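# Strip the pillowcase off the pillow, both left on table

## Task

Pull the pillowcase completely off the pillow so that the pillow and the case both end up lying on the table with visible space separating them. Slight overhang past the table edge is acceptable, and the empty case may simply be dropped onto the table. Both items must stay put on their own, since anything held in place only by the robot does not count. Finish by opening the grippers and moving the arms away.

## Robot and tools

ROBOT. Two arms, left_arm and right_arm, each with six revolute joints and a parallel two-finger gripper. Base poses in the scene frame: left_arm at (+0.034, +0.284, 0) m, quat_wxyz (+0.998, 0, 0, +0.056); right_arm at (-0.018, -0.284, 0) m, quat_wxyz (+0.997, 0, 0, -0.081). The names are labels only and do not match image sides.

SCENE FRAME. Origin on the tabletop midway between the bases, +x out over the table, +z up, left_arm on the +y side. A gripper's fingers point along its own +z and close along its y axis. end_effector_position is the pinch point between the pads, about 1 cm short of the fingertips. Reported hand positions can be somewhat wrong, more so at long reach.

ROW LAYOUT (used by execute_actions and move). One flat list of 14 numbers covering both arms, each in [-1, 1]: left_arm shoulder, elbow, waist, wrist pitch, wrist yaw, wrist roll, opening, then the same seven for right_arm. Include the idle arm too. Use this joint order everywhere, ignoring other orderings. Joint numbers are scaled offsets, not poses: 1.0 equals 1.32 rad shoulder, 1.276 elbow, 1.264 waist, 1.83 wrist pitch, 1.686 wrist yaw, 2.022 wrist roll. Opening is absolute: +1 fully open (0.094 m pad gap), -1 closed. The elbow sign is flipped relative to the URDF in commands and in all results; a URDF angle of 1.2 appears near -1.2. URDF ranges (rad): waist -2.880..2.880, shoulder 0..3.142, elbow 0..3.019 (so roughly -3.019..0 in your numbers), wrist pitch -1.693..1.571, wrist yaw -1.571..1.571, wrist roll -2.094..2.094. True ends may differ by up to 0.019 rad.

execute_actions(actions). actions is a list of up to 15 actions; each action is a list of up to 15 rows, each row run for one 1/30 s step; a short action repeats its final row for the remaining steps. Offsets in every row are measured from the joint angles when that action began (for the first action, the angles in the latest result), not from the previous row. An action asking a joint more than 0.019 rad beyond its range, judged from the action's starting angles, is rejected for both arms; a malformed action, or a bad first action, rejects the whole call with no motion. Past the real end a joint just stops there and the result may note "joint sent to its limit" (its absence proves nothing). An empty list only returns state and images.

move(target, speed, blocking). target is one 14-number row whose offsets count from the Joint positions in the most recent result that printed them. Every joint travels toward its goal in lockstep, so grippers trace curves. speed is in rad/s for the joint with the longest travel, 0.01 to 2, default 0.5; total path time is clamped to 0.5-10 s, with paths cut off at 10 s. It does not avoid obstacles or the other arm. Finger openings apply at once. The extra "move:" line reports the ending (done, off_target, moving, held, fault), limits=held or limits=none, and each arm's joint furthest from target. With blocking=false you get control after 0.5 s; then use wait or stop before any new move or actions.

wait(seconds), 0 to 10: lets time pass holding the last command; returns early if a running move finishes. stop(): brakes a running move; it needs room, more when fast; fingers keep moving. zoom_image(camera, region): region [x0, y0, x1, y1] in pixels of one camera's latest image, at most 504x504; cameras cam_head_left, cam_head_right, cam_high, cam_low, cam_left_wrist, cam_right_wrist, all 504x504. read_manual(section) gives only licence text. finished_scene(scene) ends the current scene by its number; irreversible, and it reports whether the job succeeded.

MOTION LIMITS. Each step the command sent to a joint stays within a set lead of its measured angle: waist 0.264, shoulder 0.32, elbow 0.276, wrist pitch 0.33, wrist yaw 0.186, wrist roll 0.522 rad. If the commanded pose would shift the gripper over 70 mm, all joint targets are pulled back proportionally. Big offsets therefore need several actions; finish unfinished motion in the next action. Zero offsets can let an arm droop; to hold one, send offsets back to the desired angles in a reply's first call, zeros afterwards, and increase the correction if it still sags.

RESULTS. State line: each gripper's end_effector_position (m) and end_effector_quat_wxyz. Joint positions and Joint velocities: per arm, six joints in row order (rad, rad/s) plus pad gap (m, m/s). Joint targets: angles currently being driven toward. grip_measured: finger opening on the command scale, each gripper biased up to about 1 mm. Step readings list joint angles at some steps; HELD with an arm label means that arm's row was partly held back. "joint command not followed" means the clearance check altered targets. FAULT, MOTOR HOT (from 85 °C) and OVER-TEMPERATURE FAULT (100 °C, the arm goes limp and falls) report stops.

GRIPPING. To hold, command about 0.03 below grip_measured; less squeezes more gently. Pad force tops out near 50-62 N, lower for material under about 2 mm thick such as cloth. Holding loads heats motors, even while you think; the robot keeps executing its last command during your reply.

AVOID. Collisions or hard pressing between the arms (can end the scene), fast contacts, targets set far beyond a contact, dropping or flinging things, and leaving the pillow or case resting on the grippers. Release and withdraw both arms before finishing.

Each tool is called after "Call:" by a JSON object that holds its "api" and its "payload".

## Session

Call:
{"api": "execute_actions", "payload": {"actions": []}}

Scene clock: 0.00 s.
left_arm: end_effector_position=(+0.5632, -0.0971, +0.1347) grip_measured=+1.000 end_effector_quat_wxyz=(+0.080, +0.971, +0.213, +0.069) | right_arm: end_effector_position=(+0.4182, -0.3908, +0.2738) grip_measured=+1.000 end_effector_quat_wxyz=(+0.305, +0.684, +0.644, +0.155)
Joint names: [shoulder, elbow, waist, wrist pitch, wrist yaw, wrist roll]
Joint positions: left_arm=[ 1.958 -1.747 -0.734 -1.149  0.004  2.087  0.094] | right_arm=[ 1.102 -1.006 -0.042 -0.78   0.091  1.394  0.094]
Joint velocities: left_arm=[-0.005  0.017  0.005  0.012 -0.007 -0.051  0.   ] | right_arm=[-0.005 -0.007  0.005 -0.002  0.095 -0.022  0.   ]
Motor temperatures (°C, as the motors report them): left_arm=[25 24 21 21 23 22] | right_arm=[23 24 20 20 20 21]
Joint targets: left_arm=[1.952 -1.773 -0.734 -1.147 0.004 2.087] | right_arm=[1.108 -1.028 -0.042 -0.778 0.091 1.395]

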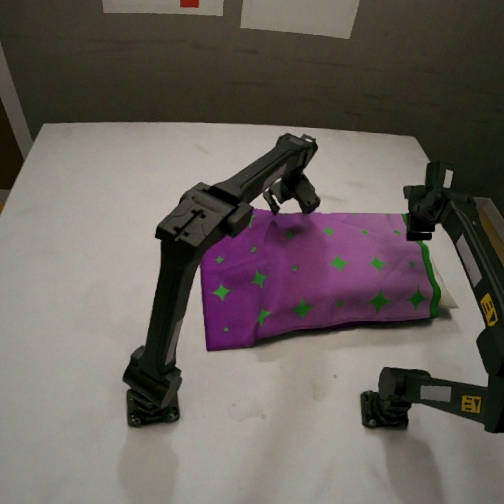

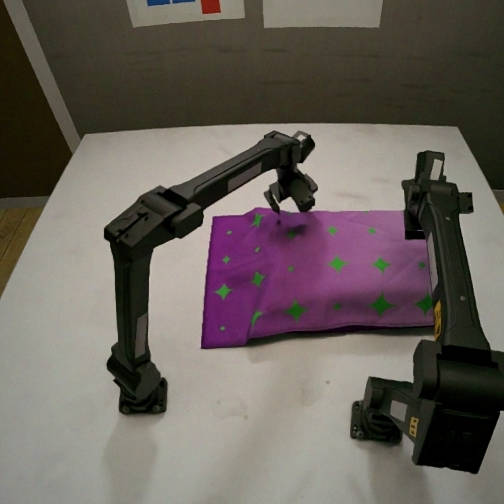

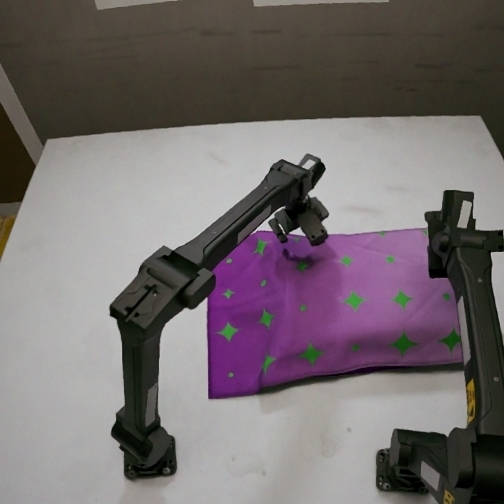

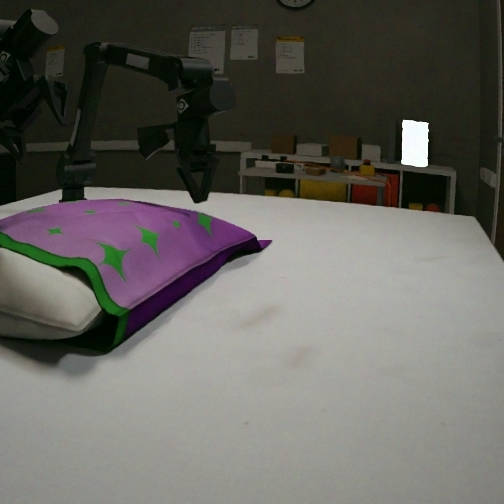

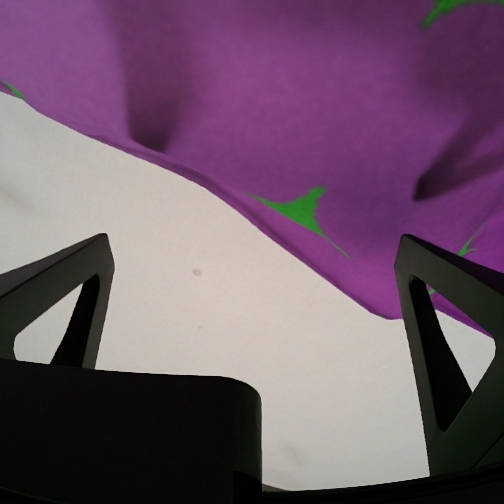

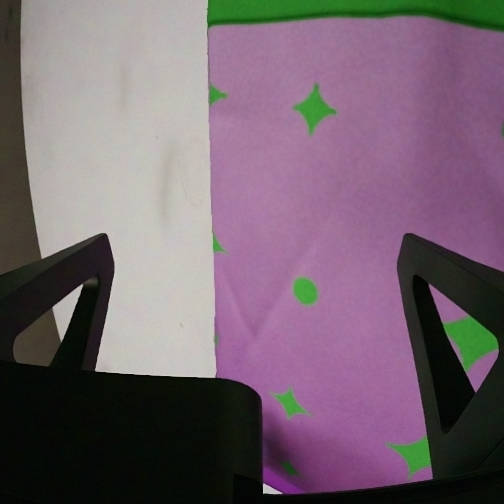

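Call:
{"api": "move", "payload": {"target": [-0.195,0.374,0.28,0.164,0,-1,1,0,0,-0.5,0,0,0,1], "speed": 1}}

Scene clock: 9.33 s.
left_arm: end_effector_position=(+0.5644, +0.1370, +0.0849) grip_measured=+1.000 end_effector_quat_wxyz=(+0.123, +0.169, +0.978, -0.014) | right_arm: end_effector_position=(+0.2744, -0.6249, +0.2738) grip_measured=+1.000 end_effector_quat_wxyz=(+0.338, +0.848, +0.404, +0.054)
Joint names: [shoulder, elbow, waist, wrist pitch, wrist yaw, wrist roll]
Joint positions: left_arm=[ 1.73  -1.268 -0.381 -0.861  0.004  0.073  0.094] | right_arm=[ 1.102 -1.006 -0.665 -0.78   0.091  1.394  0.094]
Joint velocities: left_arm=[-0.005 -0.012 -0.005 -0.007  0.007  0.007  0.   ] | right_arm=[-0.034  0.002  0.005 -0.007  0.051 -0.022  0.   ]
Motor temperatures (°C, as the motors report them): left_arm=[26 27 21 21 23 22] | right_arm=[23 27 20 21 20 21]
Joint targets: left_arm=[1.701 -1.270 -0.380 -0.848 0.004 0.066] | right_arm=[1.102 -1.006 -0.674 -0.780 0.091 1.394]
move: off_target (left_arm); limits=none; left_arm: farthest joint: the shoulder, 0.029 radians from its target (0.258 radians at the start); right_arm: farthest joint: the waist, 0.009 radians from its target (0.632 radians at the start)

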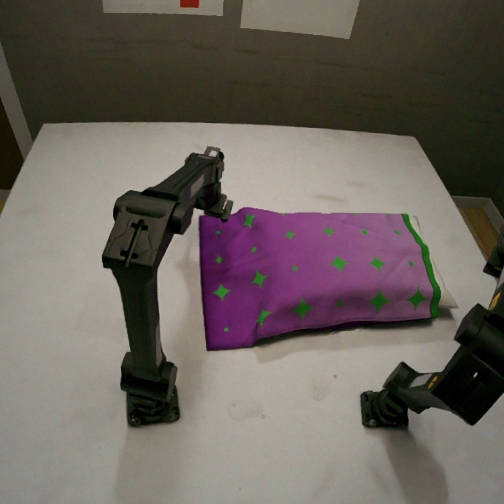

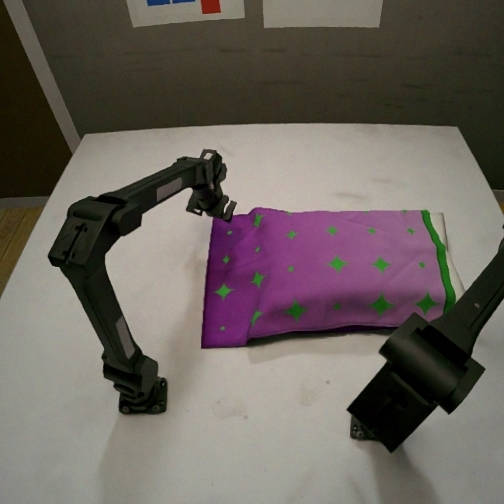

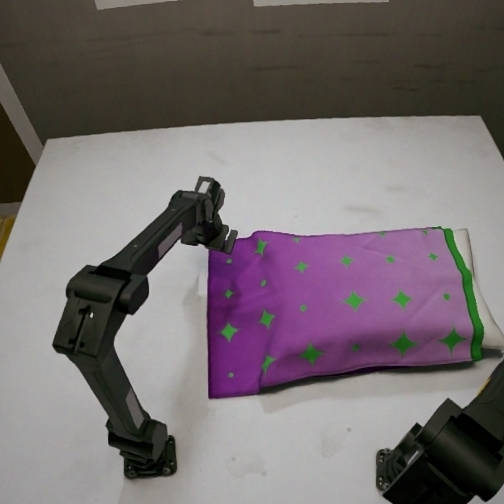

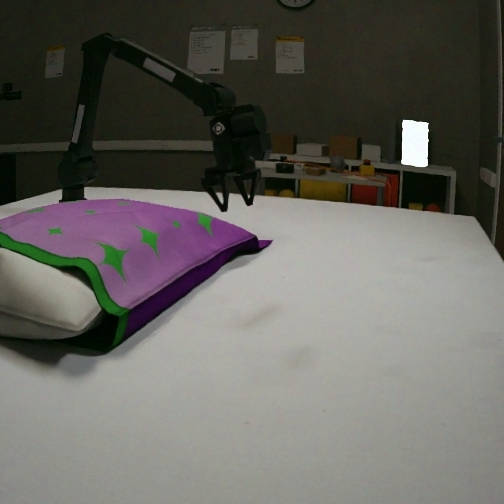

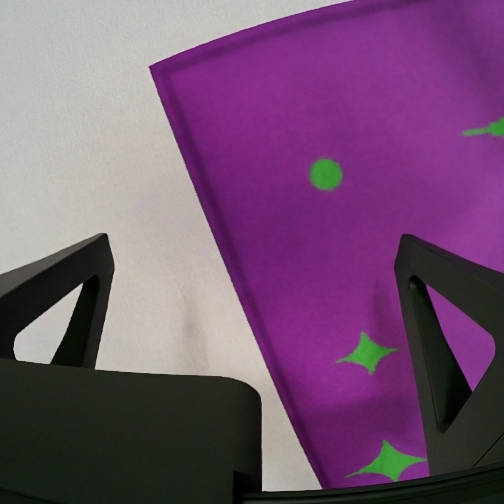

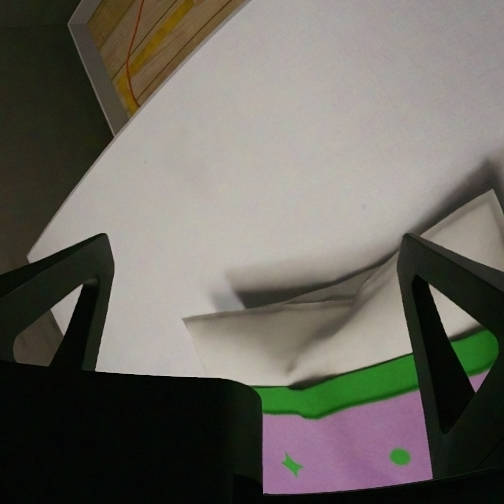

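Call:
{"api": "move", "payload": {"target": [0.1,0,-0.06,0,0,0,1,0,0,0,0,0,0,1], "speed": 0.3}}

Call:
{"api": "execute_actions", "payload": {"actions": [[[0.01,0,0,0,0,0,-1,0,0,0,0,0,0,1]],[[0.01,0,0,0,0,0,-1,0,0,0,0,0,0,1]],[[0,0,0,0,0,0,-1,0,0,0,0,0,0,1]],[[-0.05,0,0,0,0,0,-1,0,0,0,0,0,0,1]],[[-0.05,0,0,0,0,0,-1,0,0,0,0,0,0,1]]]}}

Scene clock: 17.87 s.
left_arm: end_effector_position=(+0.5388, +0.1002, +0.0147) grip_measured=+1.000 end_effector_quat_wxyz=(+0.055, +0.208, +0.977, -0.010) | right_arm: end_effector_position=(+0.2744, -0.6249, +0.2738) grip_measured=+1.000 end_effector_quat_wxyz=(+0.338, +0.848, +0.404, +0.054)
Joint names: [shoulder, elbow, waist, wrist pitch, wrist yaw, wrist roll]
Joint positions: left_arm=[ 1.86  -1.262 -0.459 -0.861  0.004  0.072  0.094] | right_arm=[ 1.102 -1.006 -0.665 -0.78   0.091  1.394  0.094]
Joint velocities: left_arm=[-0.005  0.012  0.005 -0.032  0.037  0.022  0.   ] | right_arm=[-0.015 -0.017 -0.005  0.012 -0.066 -0.051  0.   ]
Motor temperatures (°C, as the motors report them): left_arm=[27 27 21 21 23 22] | right_arm=[23 27 20 21 20 21]
Joint targets: left_arm=[1.862 -1.268 -0.456 -0.861 0.004 0.073] | right_arm=[1.102 -1.006 -0.665 -0.780 0.091 1.394]
move: done; limits=none; left_arm: farthest joint: the elbow, 0.006 radians from its target (0.000 radians at the start); right_arm: farthest joint: the waist, 0.000 radians from its target (0.000 radians at the start)

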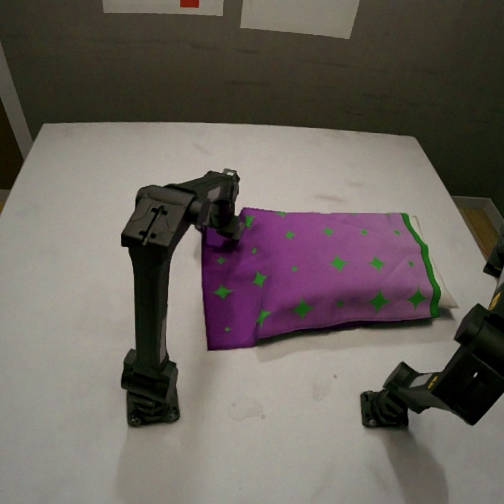

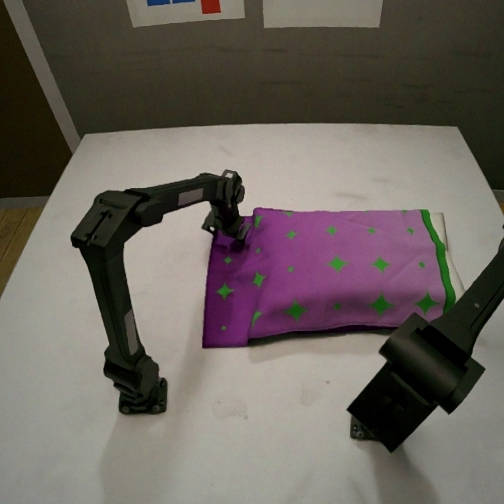

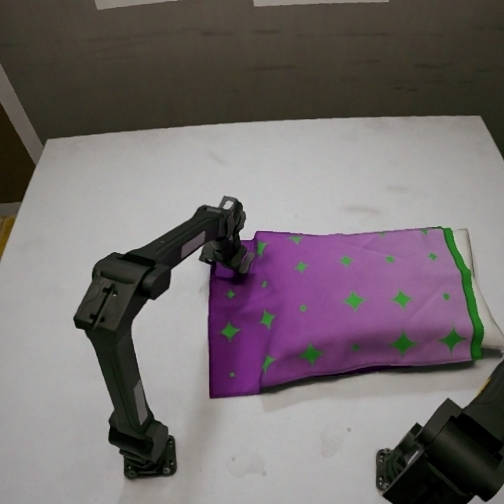

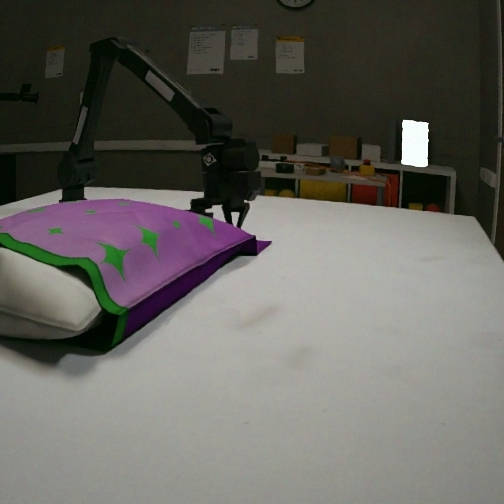

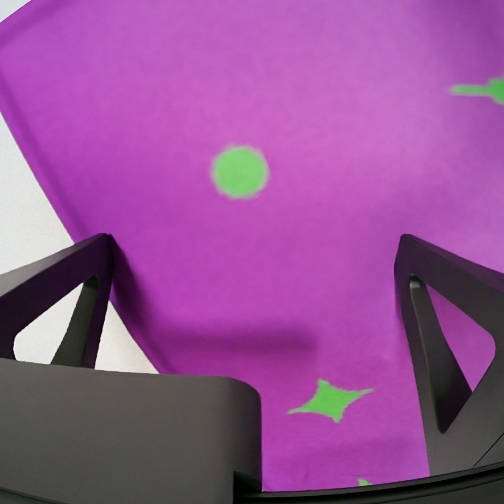

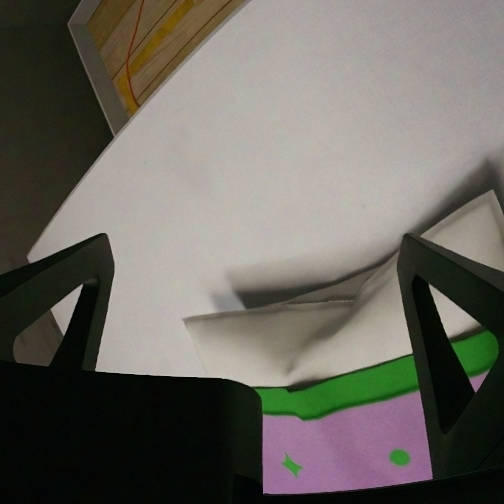

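Scene clock: 20.37 s.
left_arm: end_effector_position=(+0.5423, +0.0985, +0.0604) grip_measured=-0.997 end_effector_quat_wxyz=(+0.097, +0.207, +0.973, -0.016) | right_arm: end_effector_position=(+0.2744, -0.6249, +0.2738) grip_measured=+1.000 end_effector_quat_wxyz=(+0.338, +0.848, +0.404, +0.054)
Joint names: [shoulder, elbow, waist, wrist pitch, wrist yaw, wrist roll]
Joint positions: left_arm=[ 1.764 -1.25  -0.46  -0.861  0.005  0.072  0.   ] | right_arm=[ 1.102 -1.006 -0.665 -0.78   0.091  1.394  0.094]
Joint velocities: left_arm=[-0.015  0.007 -0.005  0.017  0.007 -0.007 -0.   ] | right_arm=[-0.015  0.007  0.015  0.012  0.007 -0.022  0.   ]
Motor temperatures (°C, as the motors report them): left_arm=[27 27 21 21 23 22] | right_arm=[23 28 20 21 20 21]
Joint targets: left_arm=[1.746 -1.256 -0.460 -0.861 0.005 0.072] | right_arm=[1.102 -1.006 -0.665 -0.780 0.091 1.394]
Step readings (joint positions; steps 1 to 15: 1st action; 16 to 30: 2nd action; 31 to 45: 3rd action; 46 to 60: 4th action; 61 to 75: 5th action):
0: left_arm=[1.860 -1.262 -0.459 -0.861 0.004 0.072] | right_arm=[1.102 -1.006 -0.665 -0.780 0.091 1.394]
1: left_arm=[1.860 -1.262 -0.459 -0.861 0.005 0.072] | right_arm=[1.102 -1.006 -0.665 -0.780 0.091 1.394]
2: left_arm=[1.860 -1.261 -0.460 -0.861 0.005 0.072] | right_arm=[1.102 -1.006 -0.665 -0.780 0.091 1.394]
4: left_arm=[1.860 -1.261 -0.460 -0.861 0.005 0.072] | right_arm=[1.102 -1.006 -0.665 -0.780 0.091 1.394]
8: left_arm=[1.860 -1.261 -0.460 -0.861 0.005 0.072] | right_arm=[1.102 -1.006 -0.665 -0.780 0.091 1.394]
15: left_arm=[1.860 -1.261 -0.460 -0.861 0.005 0.072] | right_arm=[1.102 -1.006 -0.665 -0.780 0.091 1.394]
16: left_arm=[1.860 -1.261 -0.460 -0.861 0.005 0.072] | right_arm=[1.102 -1.006 -0.665 -0.780 0.091 1.394]
17: left_arm=[1.860 -1.261 -0.460 -0.861 0.005 0.072] | right_arm=[1.102 -1.006 -0.665 -0.780 0.091 1.394]
19: left_arm=[1.860 -1.261 -0.460 -0.861 0.005 0.072] | right_arm=[1.102 -1.006 -0.665 -0.780 0.091 1.394]
23: left_arm=[1.860 -1.261 -0.460 -0.861 0.005 0.072] | right_arm=[1.102 -1.006 -0.665 -0.780 0.091 1.394]
30: left_arm=[1.860 -1.261 -0.460 -0.861 0.005 0.072] | right_arm=[1.102 -1.006 -0.665 -0.780 0.091 1.394]
31: left_arm=[1.860 -1.261 -0.460 -0.861 0.005 0.072] | right_arm=[1.102 -1.006 -0.665 -0.780 0.091 1.394]
32: left_arm=[1.860 -1.261 -0.460 -0.861 0.005 0.072] | right_arm=[1.102 -1.006 -0.665 -0.780 0.091 1.394]
34: left_arm=[1.860 -1.261 -0.460 -0.861 0.005 0.072] | right_arm=[1.102 -1.006 -0.665 -0.780 0.091 1.394]
38: left_arm=[1.860 -1.261 -0.460 -0.861 0.005 0.072] | right_arm=[1.102 -1.006 -0.665 -0.780 0.091 1.394]
45: left_arm=[1.860 -1.261 -0.460 -0.861 0.005 0.072] | right_arm=[1.102 -1.006 -0.665 -0.780 0.091 1.394]
46: left_arm=[1.857 -1.261 -0.460 -0.861 0.005 0.072] | right_arm=[1.102 -1.006 -0.665 -0.780 0.091 1.394]
47: left_arm=[1.854 -1.259 -0.460 -0.861 0.005 0.072] | right_arm=[1.102 -1.006 -0.665 -0.780 0.091 1.394]
49: left_arm=[1.841 -1.256 -0.460 -0.861 0.005 0.072] | right_arm=[1.102 -1.006 -0.665 -0.780 0.091 1.394]
53: left_arm=[1.818 -1.256 -0.460 -0.861 0.005 0.072] | right_arm=[1.102 -1.006 -0.665 -0.780 0.091 1.394]
60: left_arm=[1.812 -1.256 -0.460 -0.861 0.005 0.072] | right_arm=[1.102 -1.006 -0.665 -0.780 0.091 1.394]
61: left_arm=[1.809 -1.256 -0.460 -0.861 0.005 0.072] | right_arm=[1.102 -1.006 -0.665 -0.780 0.091 1.394]
62: left_arm=[1.805 -1.253 -0.460 -0.861 0.005 0.072] | right_arm=[1.102 -1.006 -0.665 -0.780 0.091 1.394]
64: left_arm=[1.793 -1.250 -0.460 -0.861 0.005 0.072] | right_arm=[1.102 -1.006 -0.665 -0.780 0.091 1.394]
68: left_arm=[1.770 -1.250 -0.460 -0.861 0.005 0.072] | right_arm=[1.102 -1.006 -0.665 -0.780 0.091 1.394]
75: Joint positions above

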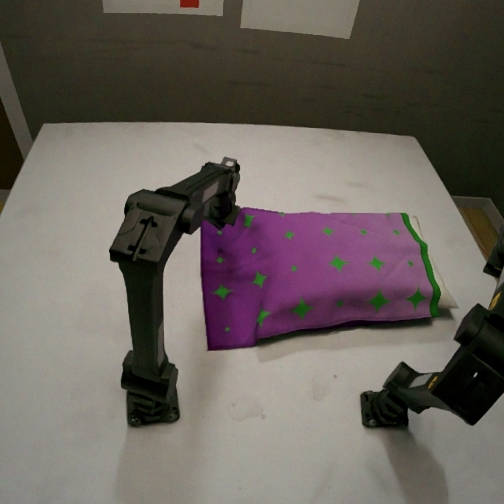

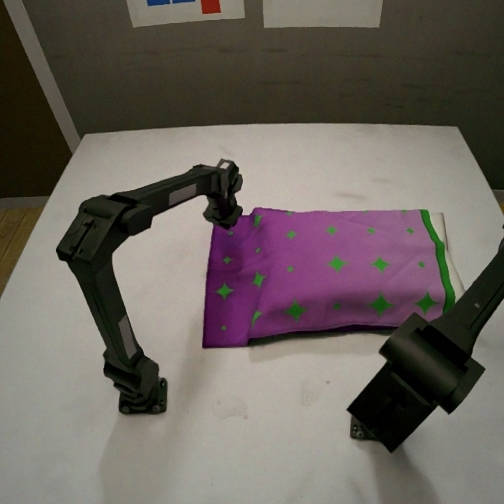

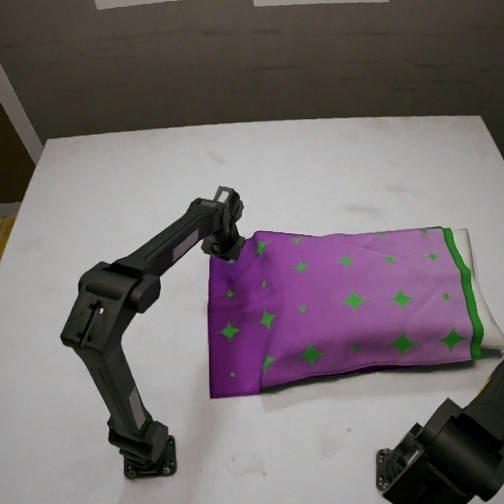

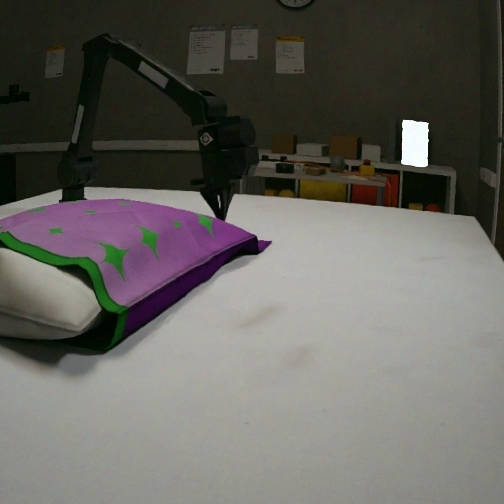

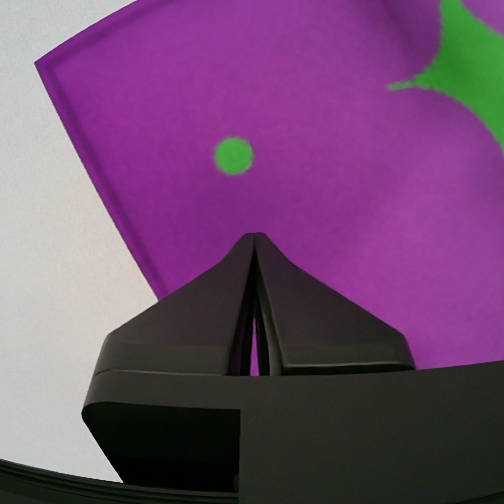

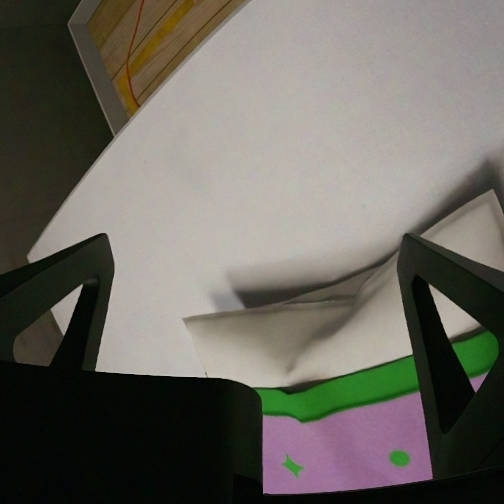

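Call:
{"api": "move", "payload": {"target": [0,-0.02,-0.06,0,0,0,1,0,0,0,0,0,0,1]}}

Call:
{"api": "move", "payload": {"target": [0.13,0,0,0,0,0,1,0,0,0,0,0,0,1], "speed": 0.3}}

Call:
{"api": "execute_actions", "payload": {"actions": [[[0.03,0,0,0,0,0,0,0,0,0,0,0,0,1]],[[0.03,0,0,0,0,0,-1,0,0,0,0,0,0,1]],[[0.03,0,0,0,0,0,-1,0,0,0,0,0,0,1]],[[-0.05,0,0,0,0,0,-1,0,0,0,0,0,0,1]],[[-0.05,0,0,0,0,0,-1,0,0,0,0,0,0,1]]]}}

Scene clock: 30.10 s.
left_arm: end_effector_position=(+0.5253, +0.0573, +0.0604) grip_measured=+1.000 end_effector_quat_wxyz=(+0.096, +0.247, +0.964, -0.020) | right_arm: end_effector_position=(+0.2744, -0.6249, +0.2738) grip_measured=+1.000 end_effector_quat_wxyz=(+0.338, +0.848, +0.404, +0.054)
Joint names: [shoulder, elbow, waist, wrist pitch, wrist yaw, wrist roll]
Joint positions: left_arm=[ 1.764 -1.25  -0.542 -0.861  0.005  0.072  0.094] | right_arm=[ 1.102 -1.006 -0.665 -0.78   0.091  1.394  0.094]
Joint velocities: left_arm=[-0.015  0.022 -0.015  0.002 -0.007  0.007  0.   ] | right_arm=[ 0.005 -0.007 -0.005  0.012  0.007 -0.051  0.   ]
Motor temperatures (°C, as the motors report them): left_arm=[27 28 21 21 23 22] | right_arm=[23 28 20 21 20 21]
Joint targets: left_arm=[1.764 -1.276 -0.535 -0.861 0.005 0.072] | right_arm=[1.102 -1.006 -0.665 -0.780 0.091 1.394]
move: off_target (left_arm); limits=none; left_arm: farthest joint: the elbow, 0.025 radians from its target (0.025 radians at the start); right_arm: farthest joint: the waist, 0.000 radians from its target (0.000 radians at the start)

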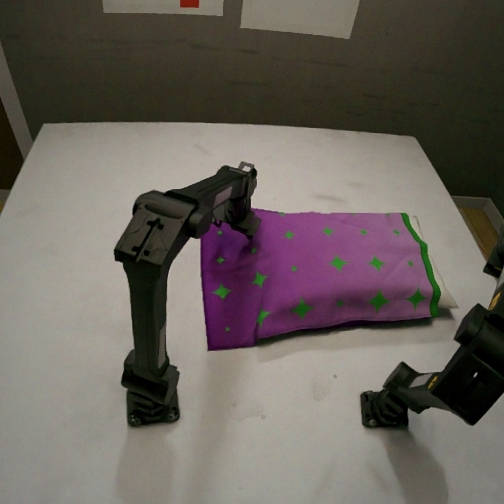

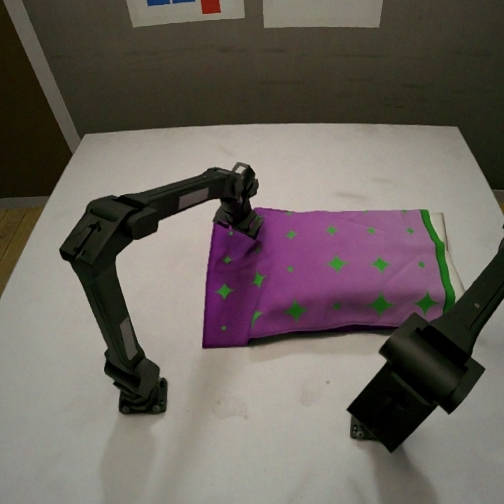

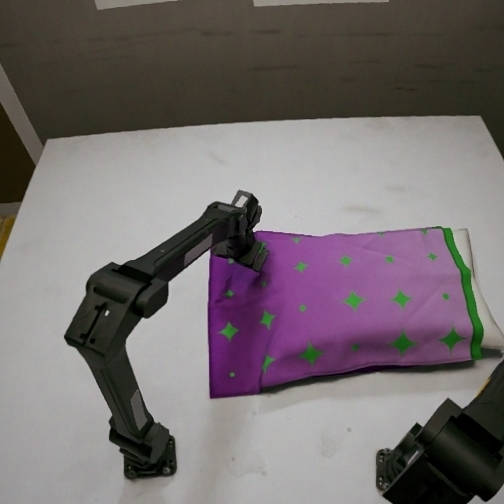

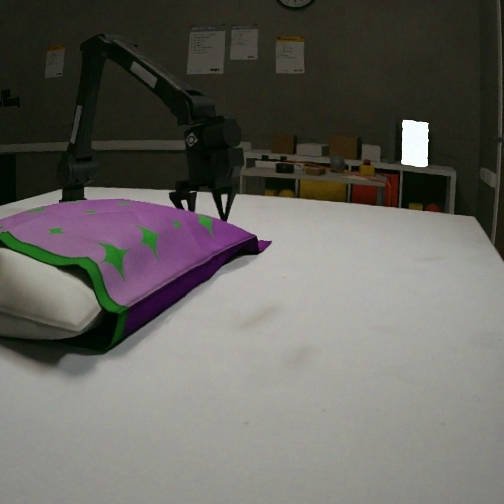

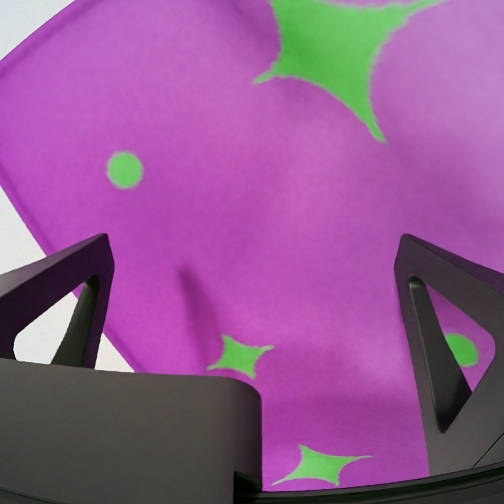

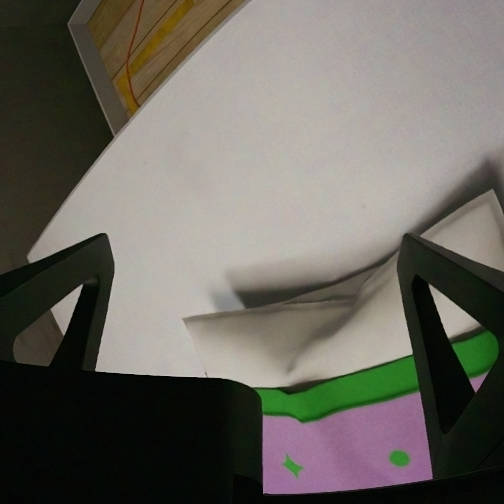

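Scene clock: 30.93 s.
left_arm: end_effector_position=(+0.5203, +0.0593, +0.0118) grip_measured=+1.000 end_effector_quat_wxyz=(+0.051, +0.248, +0.967, -0.013) | right_arm: end_effector_position=(+0.2744, -0.6249, +0.2738) grip_measured=+1.000 end_effector_quat_wxyz=(+0.338, +0.848, +0.404, +0.054)
Joint names: [shoulder, elbow, waist, wrist pitch, wrist yaw, wrist roll]
Joint positions: left_arm=[ 1.864 -1.259 -0.542 -0.861  0.007  0.071  0.094] | right_arm=[ 1.102 -1.006 -0.665 -0.78   0.091  1.394  0.094]
Joint velocities: left_arm=[-0.015 -0.012  0.005 -0.012 -0.051  0.007  0.   ] | right_arm=[-0.005  0.002 -0.015 -0.002 -0.007 -0.081  0.   ]
Motor temperatures (°C, as the motors report them): left_arm=[27 28 21 21 23 22] | right_arm=[23 28 20 21 20 21]
Joint targets: left_arm=[1.935 -1.250 -0.542 -0.861 0.005 0.072] | right_arm=[1.102 -1.006 -0.665 -0.780 0.091 1.394]
move: off_target (left_arm); limits=none; left_arm: farthest joint: the shoulder, 0.072 radians from its target (0.172 radians at the start); right_arm: farthest joint: the waist, 0.000 radians from its target (0.000 radians at the start)

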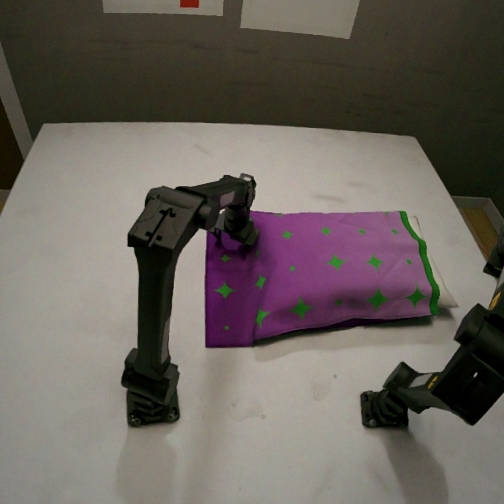

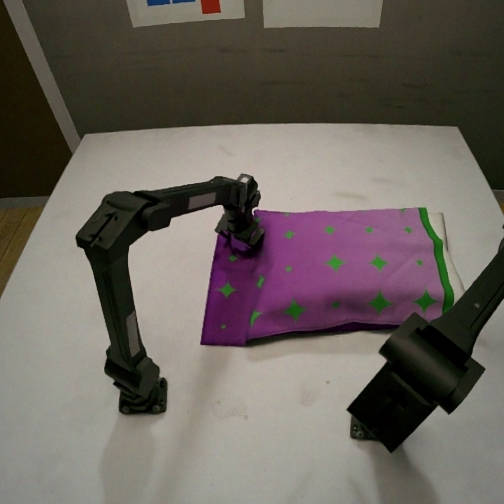

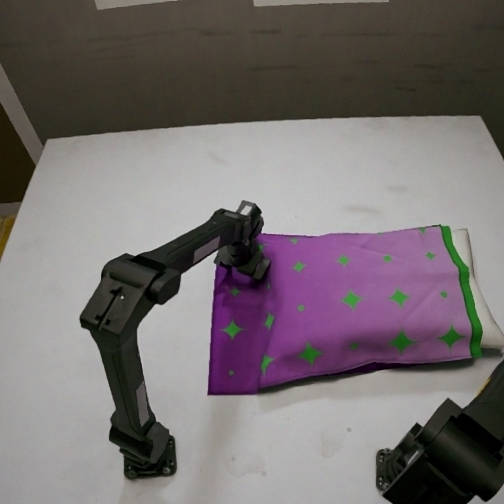

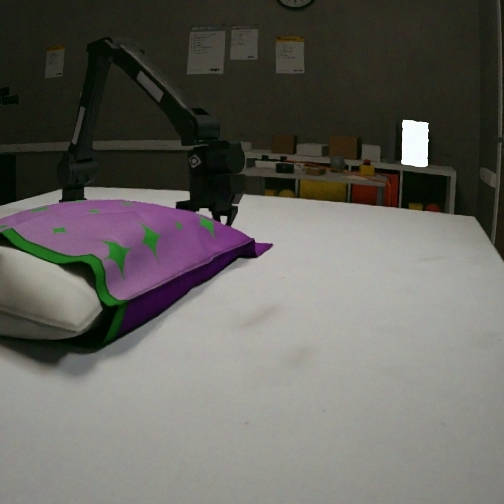

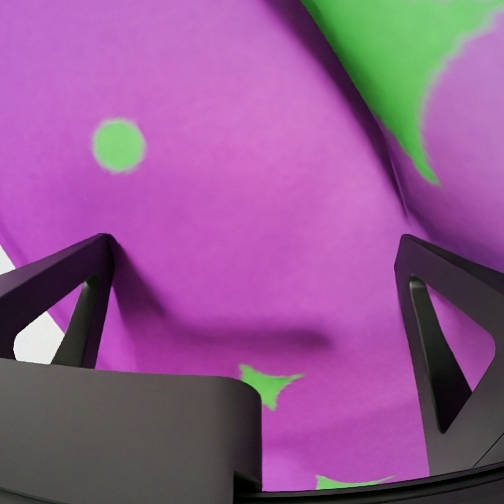

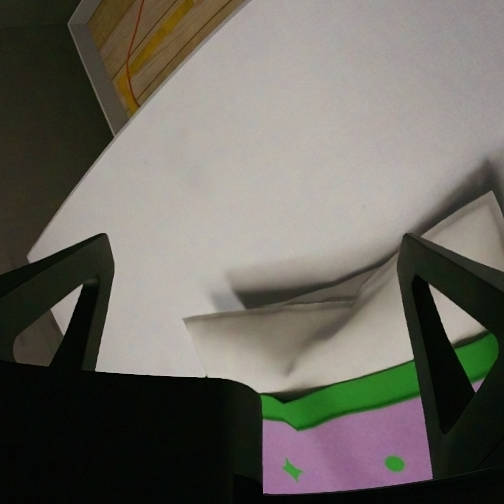

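Scene clock: 33.43 s.
left_arm: end_effector_position=(+0.5243, +0.0572, +0.0573) grip_measured=-0.960 end_effector_quat_wxyz=(+0.093, +0.247, +0.964, -0.021) | right_arm: end_effector_position=(+0.2744, -0.6249, +0.2738) grip_measured=+1.000 end_effector_quat_wxyz=(+0.338, +0.848, +0.404, +0.054)
Joint names: [shoulder, elbow, waist, wrist pitch, wrist yaw, wrist roll]
Joint positions: left_arm=[ 1.769 -1.249 -0.542 -0.861  0.008  0.071  0.002] | right_arm=[ 1.102 -1.006 -0.665 -0.78   0.091  1.394  0.094]
Joint velocities: left_arm=[ 0.015 -0.022 -0.005 -0.032  0.037 -0.022 -0.001] | right_arm=[-0.015  0.012  0.005  0.002 -0.095  0.051  0.   ]
Motor temperatures (°C, as the motors report them): left_arm=[27 28 21 21 23 22] | right_arm=[23 28 20 21 20 21]
Joint targets: left_arm=[1.750 -1.255 -0.542 -0.861 0.008 0.071] | right_arm=[1.102 -1.006 -0.665 -0.780 0.091 1.394]
Step readings (joint positions; steps 1 to 15: 1st action; 16 to 30: 2nd action; 31 to 45: 3rd action; 46 to 60: 4th action; 61 to 75: 5th action):
0: left_arm=[1.864 -1.259 -0.542 -0.861 0.007 0.071] | right_arm=[1.102 -1.006 -0.665 -0.780 0.091 1.394]
1: left_arm=[1.864 -1.260 -0.542 -0.861 0.008 0.071] | right_arm=[1.102 -1.006 -0.665 -0.780 0.091 1.394]
2: left_arm=[1.864 -1.260 -0.542 -0.861 0.008 0.071] | right_arm=[1.102 -1.006 -0.665 -0.780 0.091 1.394]
4: left_arm=[1.864 -1.260 -0.542 -0.861 0.008 0.071] | right_arm=[1.102 -1.006 -0.665 -0.780 0.091 1.394]
8: left_arm=[1.864 -1.260 -0.542 -0.861 0.008 0.071] | right_arm=[1.102 -1.006 -0.665 -0.780 0.091 1.394]
15: left_arm=[1.864 -1.260 -0.542 -0.861 0.008 0.071] | right_arm=[1.102 -1.006 -0.665 -0.780 0.091 1.394]
16: left_arm=[1.864 -1.260 -0.542 -0.861 0.008 0.071] | right_arm=[1.102 -1.006 -0.665 -0.780 0.091 1.394]
17: left_arm=[1.864 -1.260 -0.542 -0.861 0.008 0.071] | right_arm=[1.102 -1.006 -0.665 -0.780 0.091 1.394]
19: left_arm=[1.864 -1.260 -0.542 -0.861 0.008 0.071] | right_arm=[1.102 -1.006 -0.665 -0.780 0.091 1.394]
23: left_arm=[1.864 -1.260 -0.542 -0.861 0.008 0.071] | right_arm=[1.102 -1.006 -0.665 -0.780 0.091 1.394]
30: left_arm=[1.864 -1.260 -0.542 -0.861 0.008 0.071] | right_arm=[1.102 -1.006 -0.665 -0.780 0.091 1.394]
31: left_arm=[1.864 -1.260 -0.542 -0.861 0.008 0.071] | right_arm=[1.102 -1.006 -0.665 -0.780 0.091 1.394]
32: left_arm=[1.864 -1.260 -0.542 -0.861 0.008 0.071] | right_arm=[1.102 -1.006 -0.665 -0.780 0.091 1.394]
34: left_arm=[1.864 -1.260 -0.542 -0.861 0.008 0.071] | right_arm=[1.102 -1.006 -0.665 -0.780 0.091 1.394]
38: left_arm=[1.864 -1.260 -0.542 -0.861 0.008 0.071] | right_arm=[1.102 -1.006 -0.665 -0.780 0.091 1.394]
45: left_arm=[1.864 -1.260 -0.542 -0.861 0.008 0.071] | right_arm=[1.102 -1.006 -0.665 -0.780 0.091 1.394]
46: left_arm=[1.857 -1.260 -0.542 -0.861 0.008 0.071] | right_arm=[1.102 -1.006 -0.665 -0.780 0.091 1.394]
47: left_arm=[1.851 -1.257 -0.542 -0.861 0.008 0.071] | right_arm=[1.102 -1.006 -0.665 -0.780 0.091 1.394]
49: left_arm=[1.837 -1.255 -0.542 -0.861 0.008 0.071] | right_arm=[1.102 -1.006 -0.665 -0.780 0.091 1.394]
53: left_arm=[1.818 -1.255 -0.542 -0.861 0.008 0.071] | right_arm=[1.102 -1.006 -0.665 -0.780 0.091 1.394]
60: left_arm=[1.815 -1.255 -0.542 -0.861 0.008 0.071] | right_arm=[1.102 -1.006 -0.665 -0.780 0.091 1.394]
61: left_arm=[1.814 -1.254 -0.542 -0.861 0.008 0.071] | right_arm=[1.102 -1.006 -0.665 -0.780 0.091 1.394]
62: left_arm=[1.810 -1.252 -0.542 -0.861 0.008 0.071] | right_arm=[1.102 -1.006 -0.665 -0.780 0.091 1.394]
64: left_arm=[1.798 -1.249 -0.542 -0.861 0.008 0.071] | right_arm=[1.102 -1.006 -0.665 -0.780 0.091 1.394]
68: left_arm=[1.775 -1.249 -0.542 -0.861 0.008 0.071] | right_arm=[1.102 -1.006 -0.665 -0.780 0.091 1.394]
75: Joint positions above

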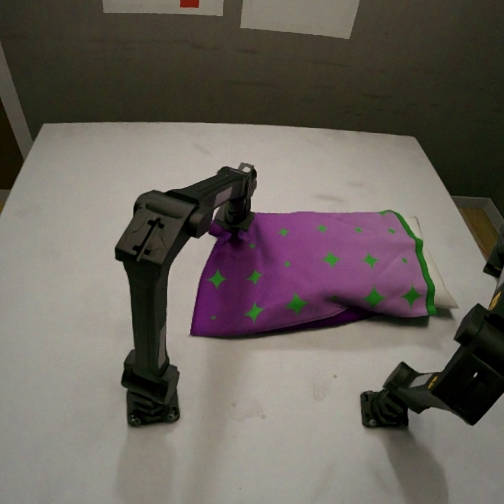

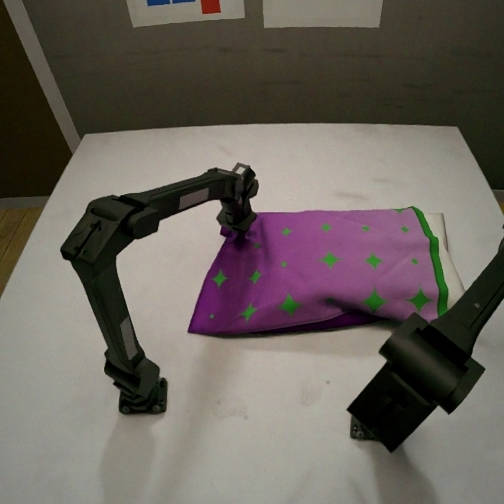

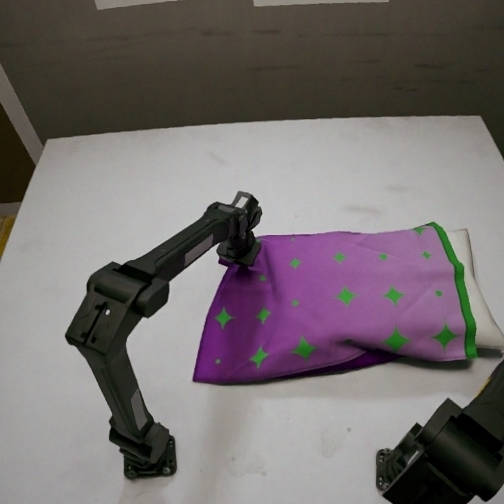

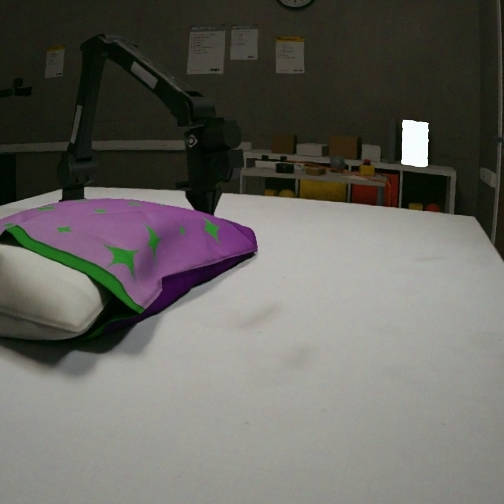

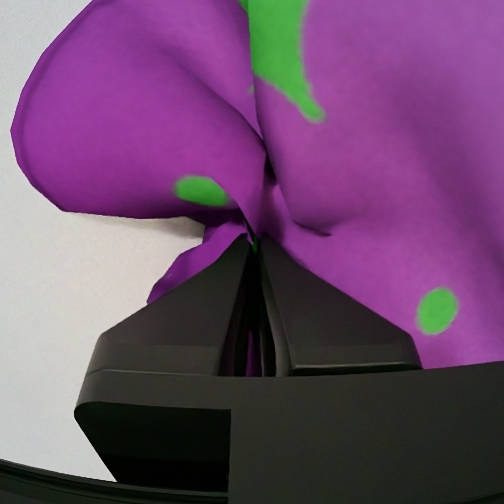

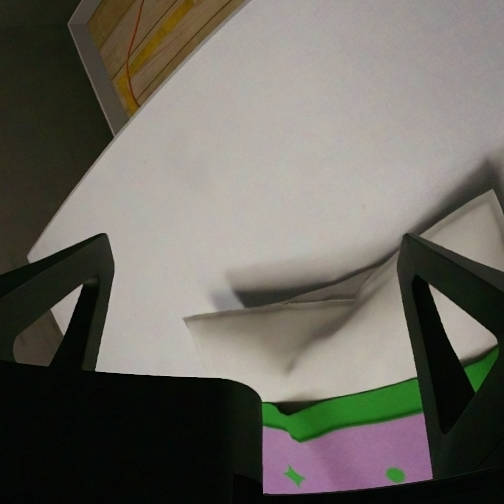

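Call:
{"api": "move", "payload": {"target": [-0.45,-0.68,0.27,-0.22,0,0,-1,0,0,0,0,0,0,1], "speed": 0.12}}

Scene clock: 49.47 s.
left_arm: end_effector_position=(+0.4665, +0.2391, +0.6784) grip_measured=-0.960 end_effector_quat_wxyz=(+0.524, +0.075, +0.848, -0.012) | right_arm: end_effector_position=(+0.2744, -0.6249, +0.2738) grip_measured=+1.000 end_effector_quat_wxyz=(+0.338, +0.848, +0.404, +0.054)
Joint names: [shoulder, elbow, waist, wrist pitch, wrist yaw, wrist roll]
Joint positions: left_arm=[ 1.221 -2.043 -0.21  -1.29   0.012  0.071  0.002] | right_arm=[ 1.102 -1.006 -0.665 -0.78   0.091  1.394  0.094]
Joint velocities: left_arm=[-0.112 -0.144  0.024 -0.032 -0.007 -0.037 -0.   ] | right_arm=[ 0.005  0.002  0.005 -0.017  0.022 -0.022  0.   ]
Motor temperatures (°C, as the motors report them): left_arm=[27 32 21 21 23 22] | right_arm=[23 29 20 21 20 21]
Joint targets: left_arm=[1.174 -2.116 -0.201 -1.264 0.008 0.071] | right_arm=[1.102 -1.006 -0.665 -0.780 0.091 1.394]
move: unfinished (the call's time ran out); limits=none; left_arm: farthest joint: the elbow, 0.073 radians from its target (0.868 radians at the start); right_arm: farthest joint: the waist, 0.000 radians from its target (0.000 radians at the start)

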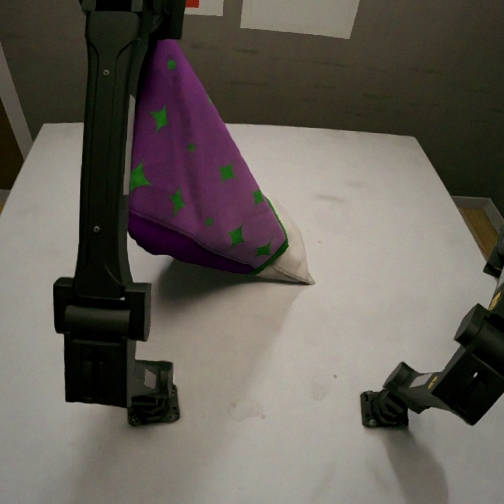

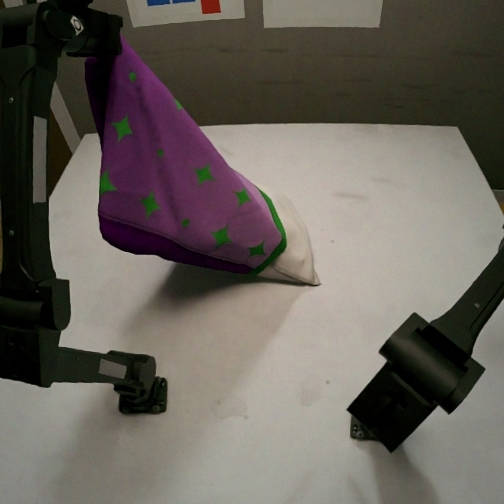

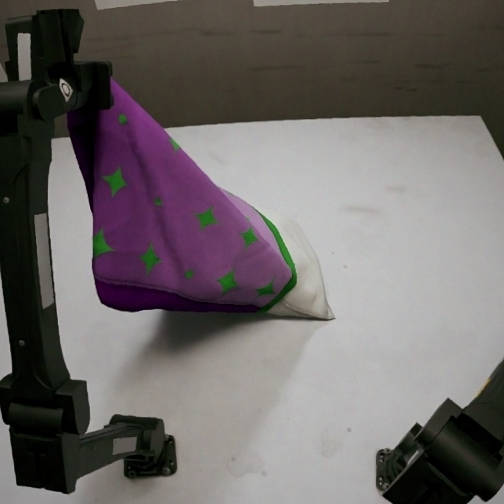

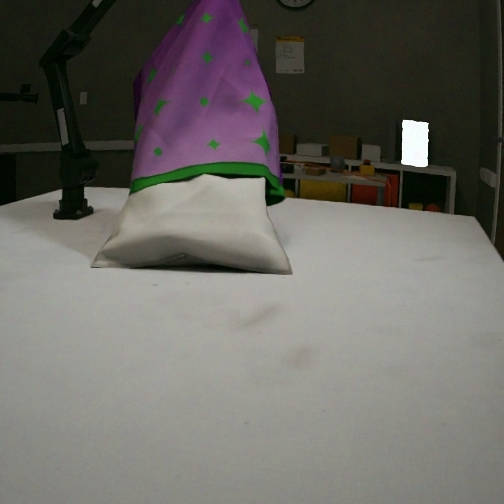

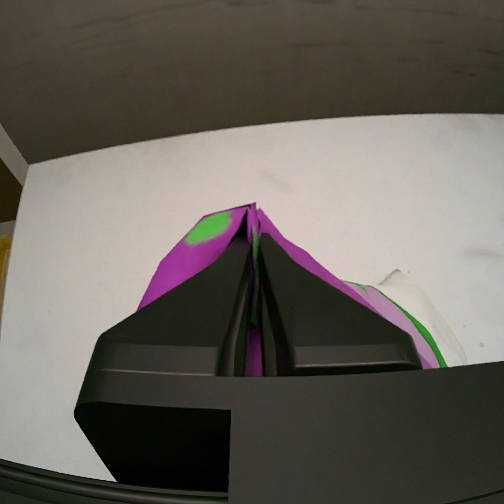

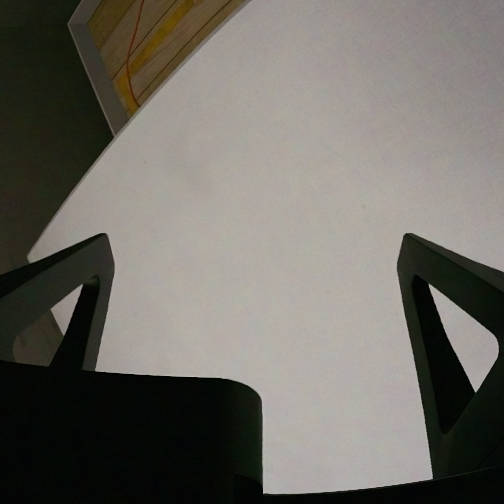

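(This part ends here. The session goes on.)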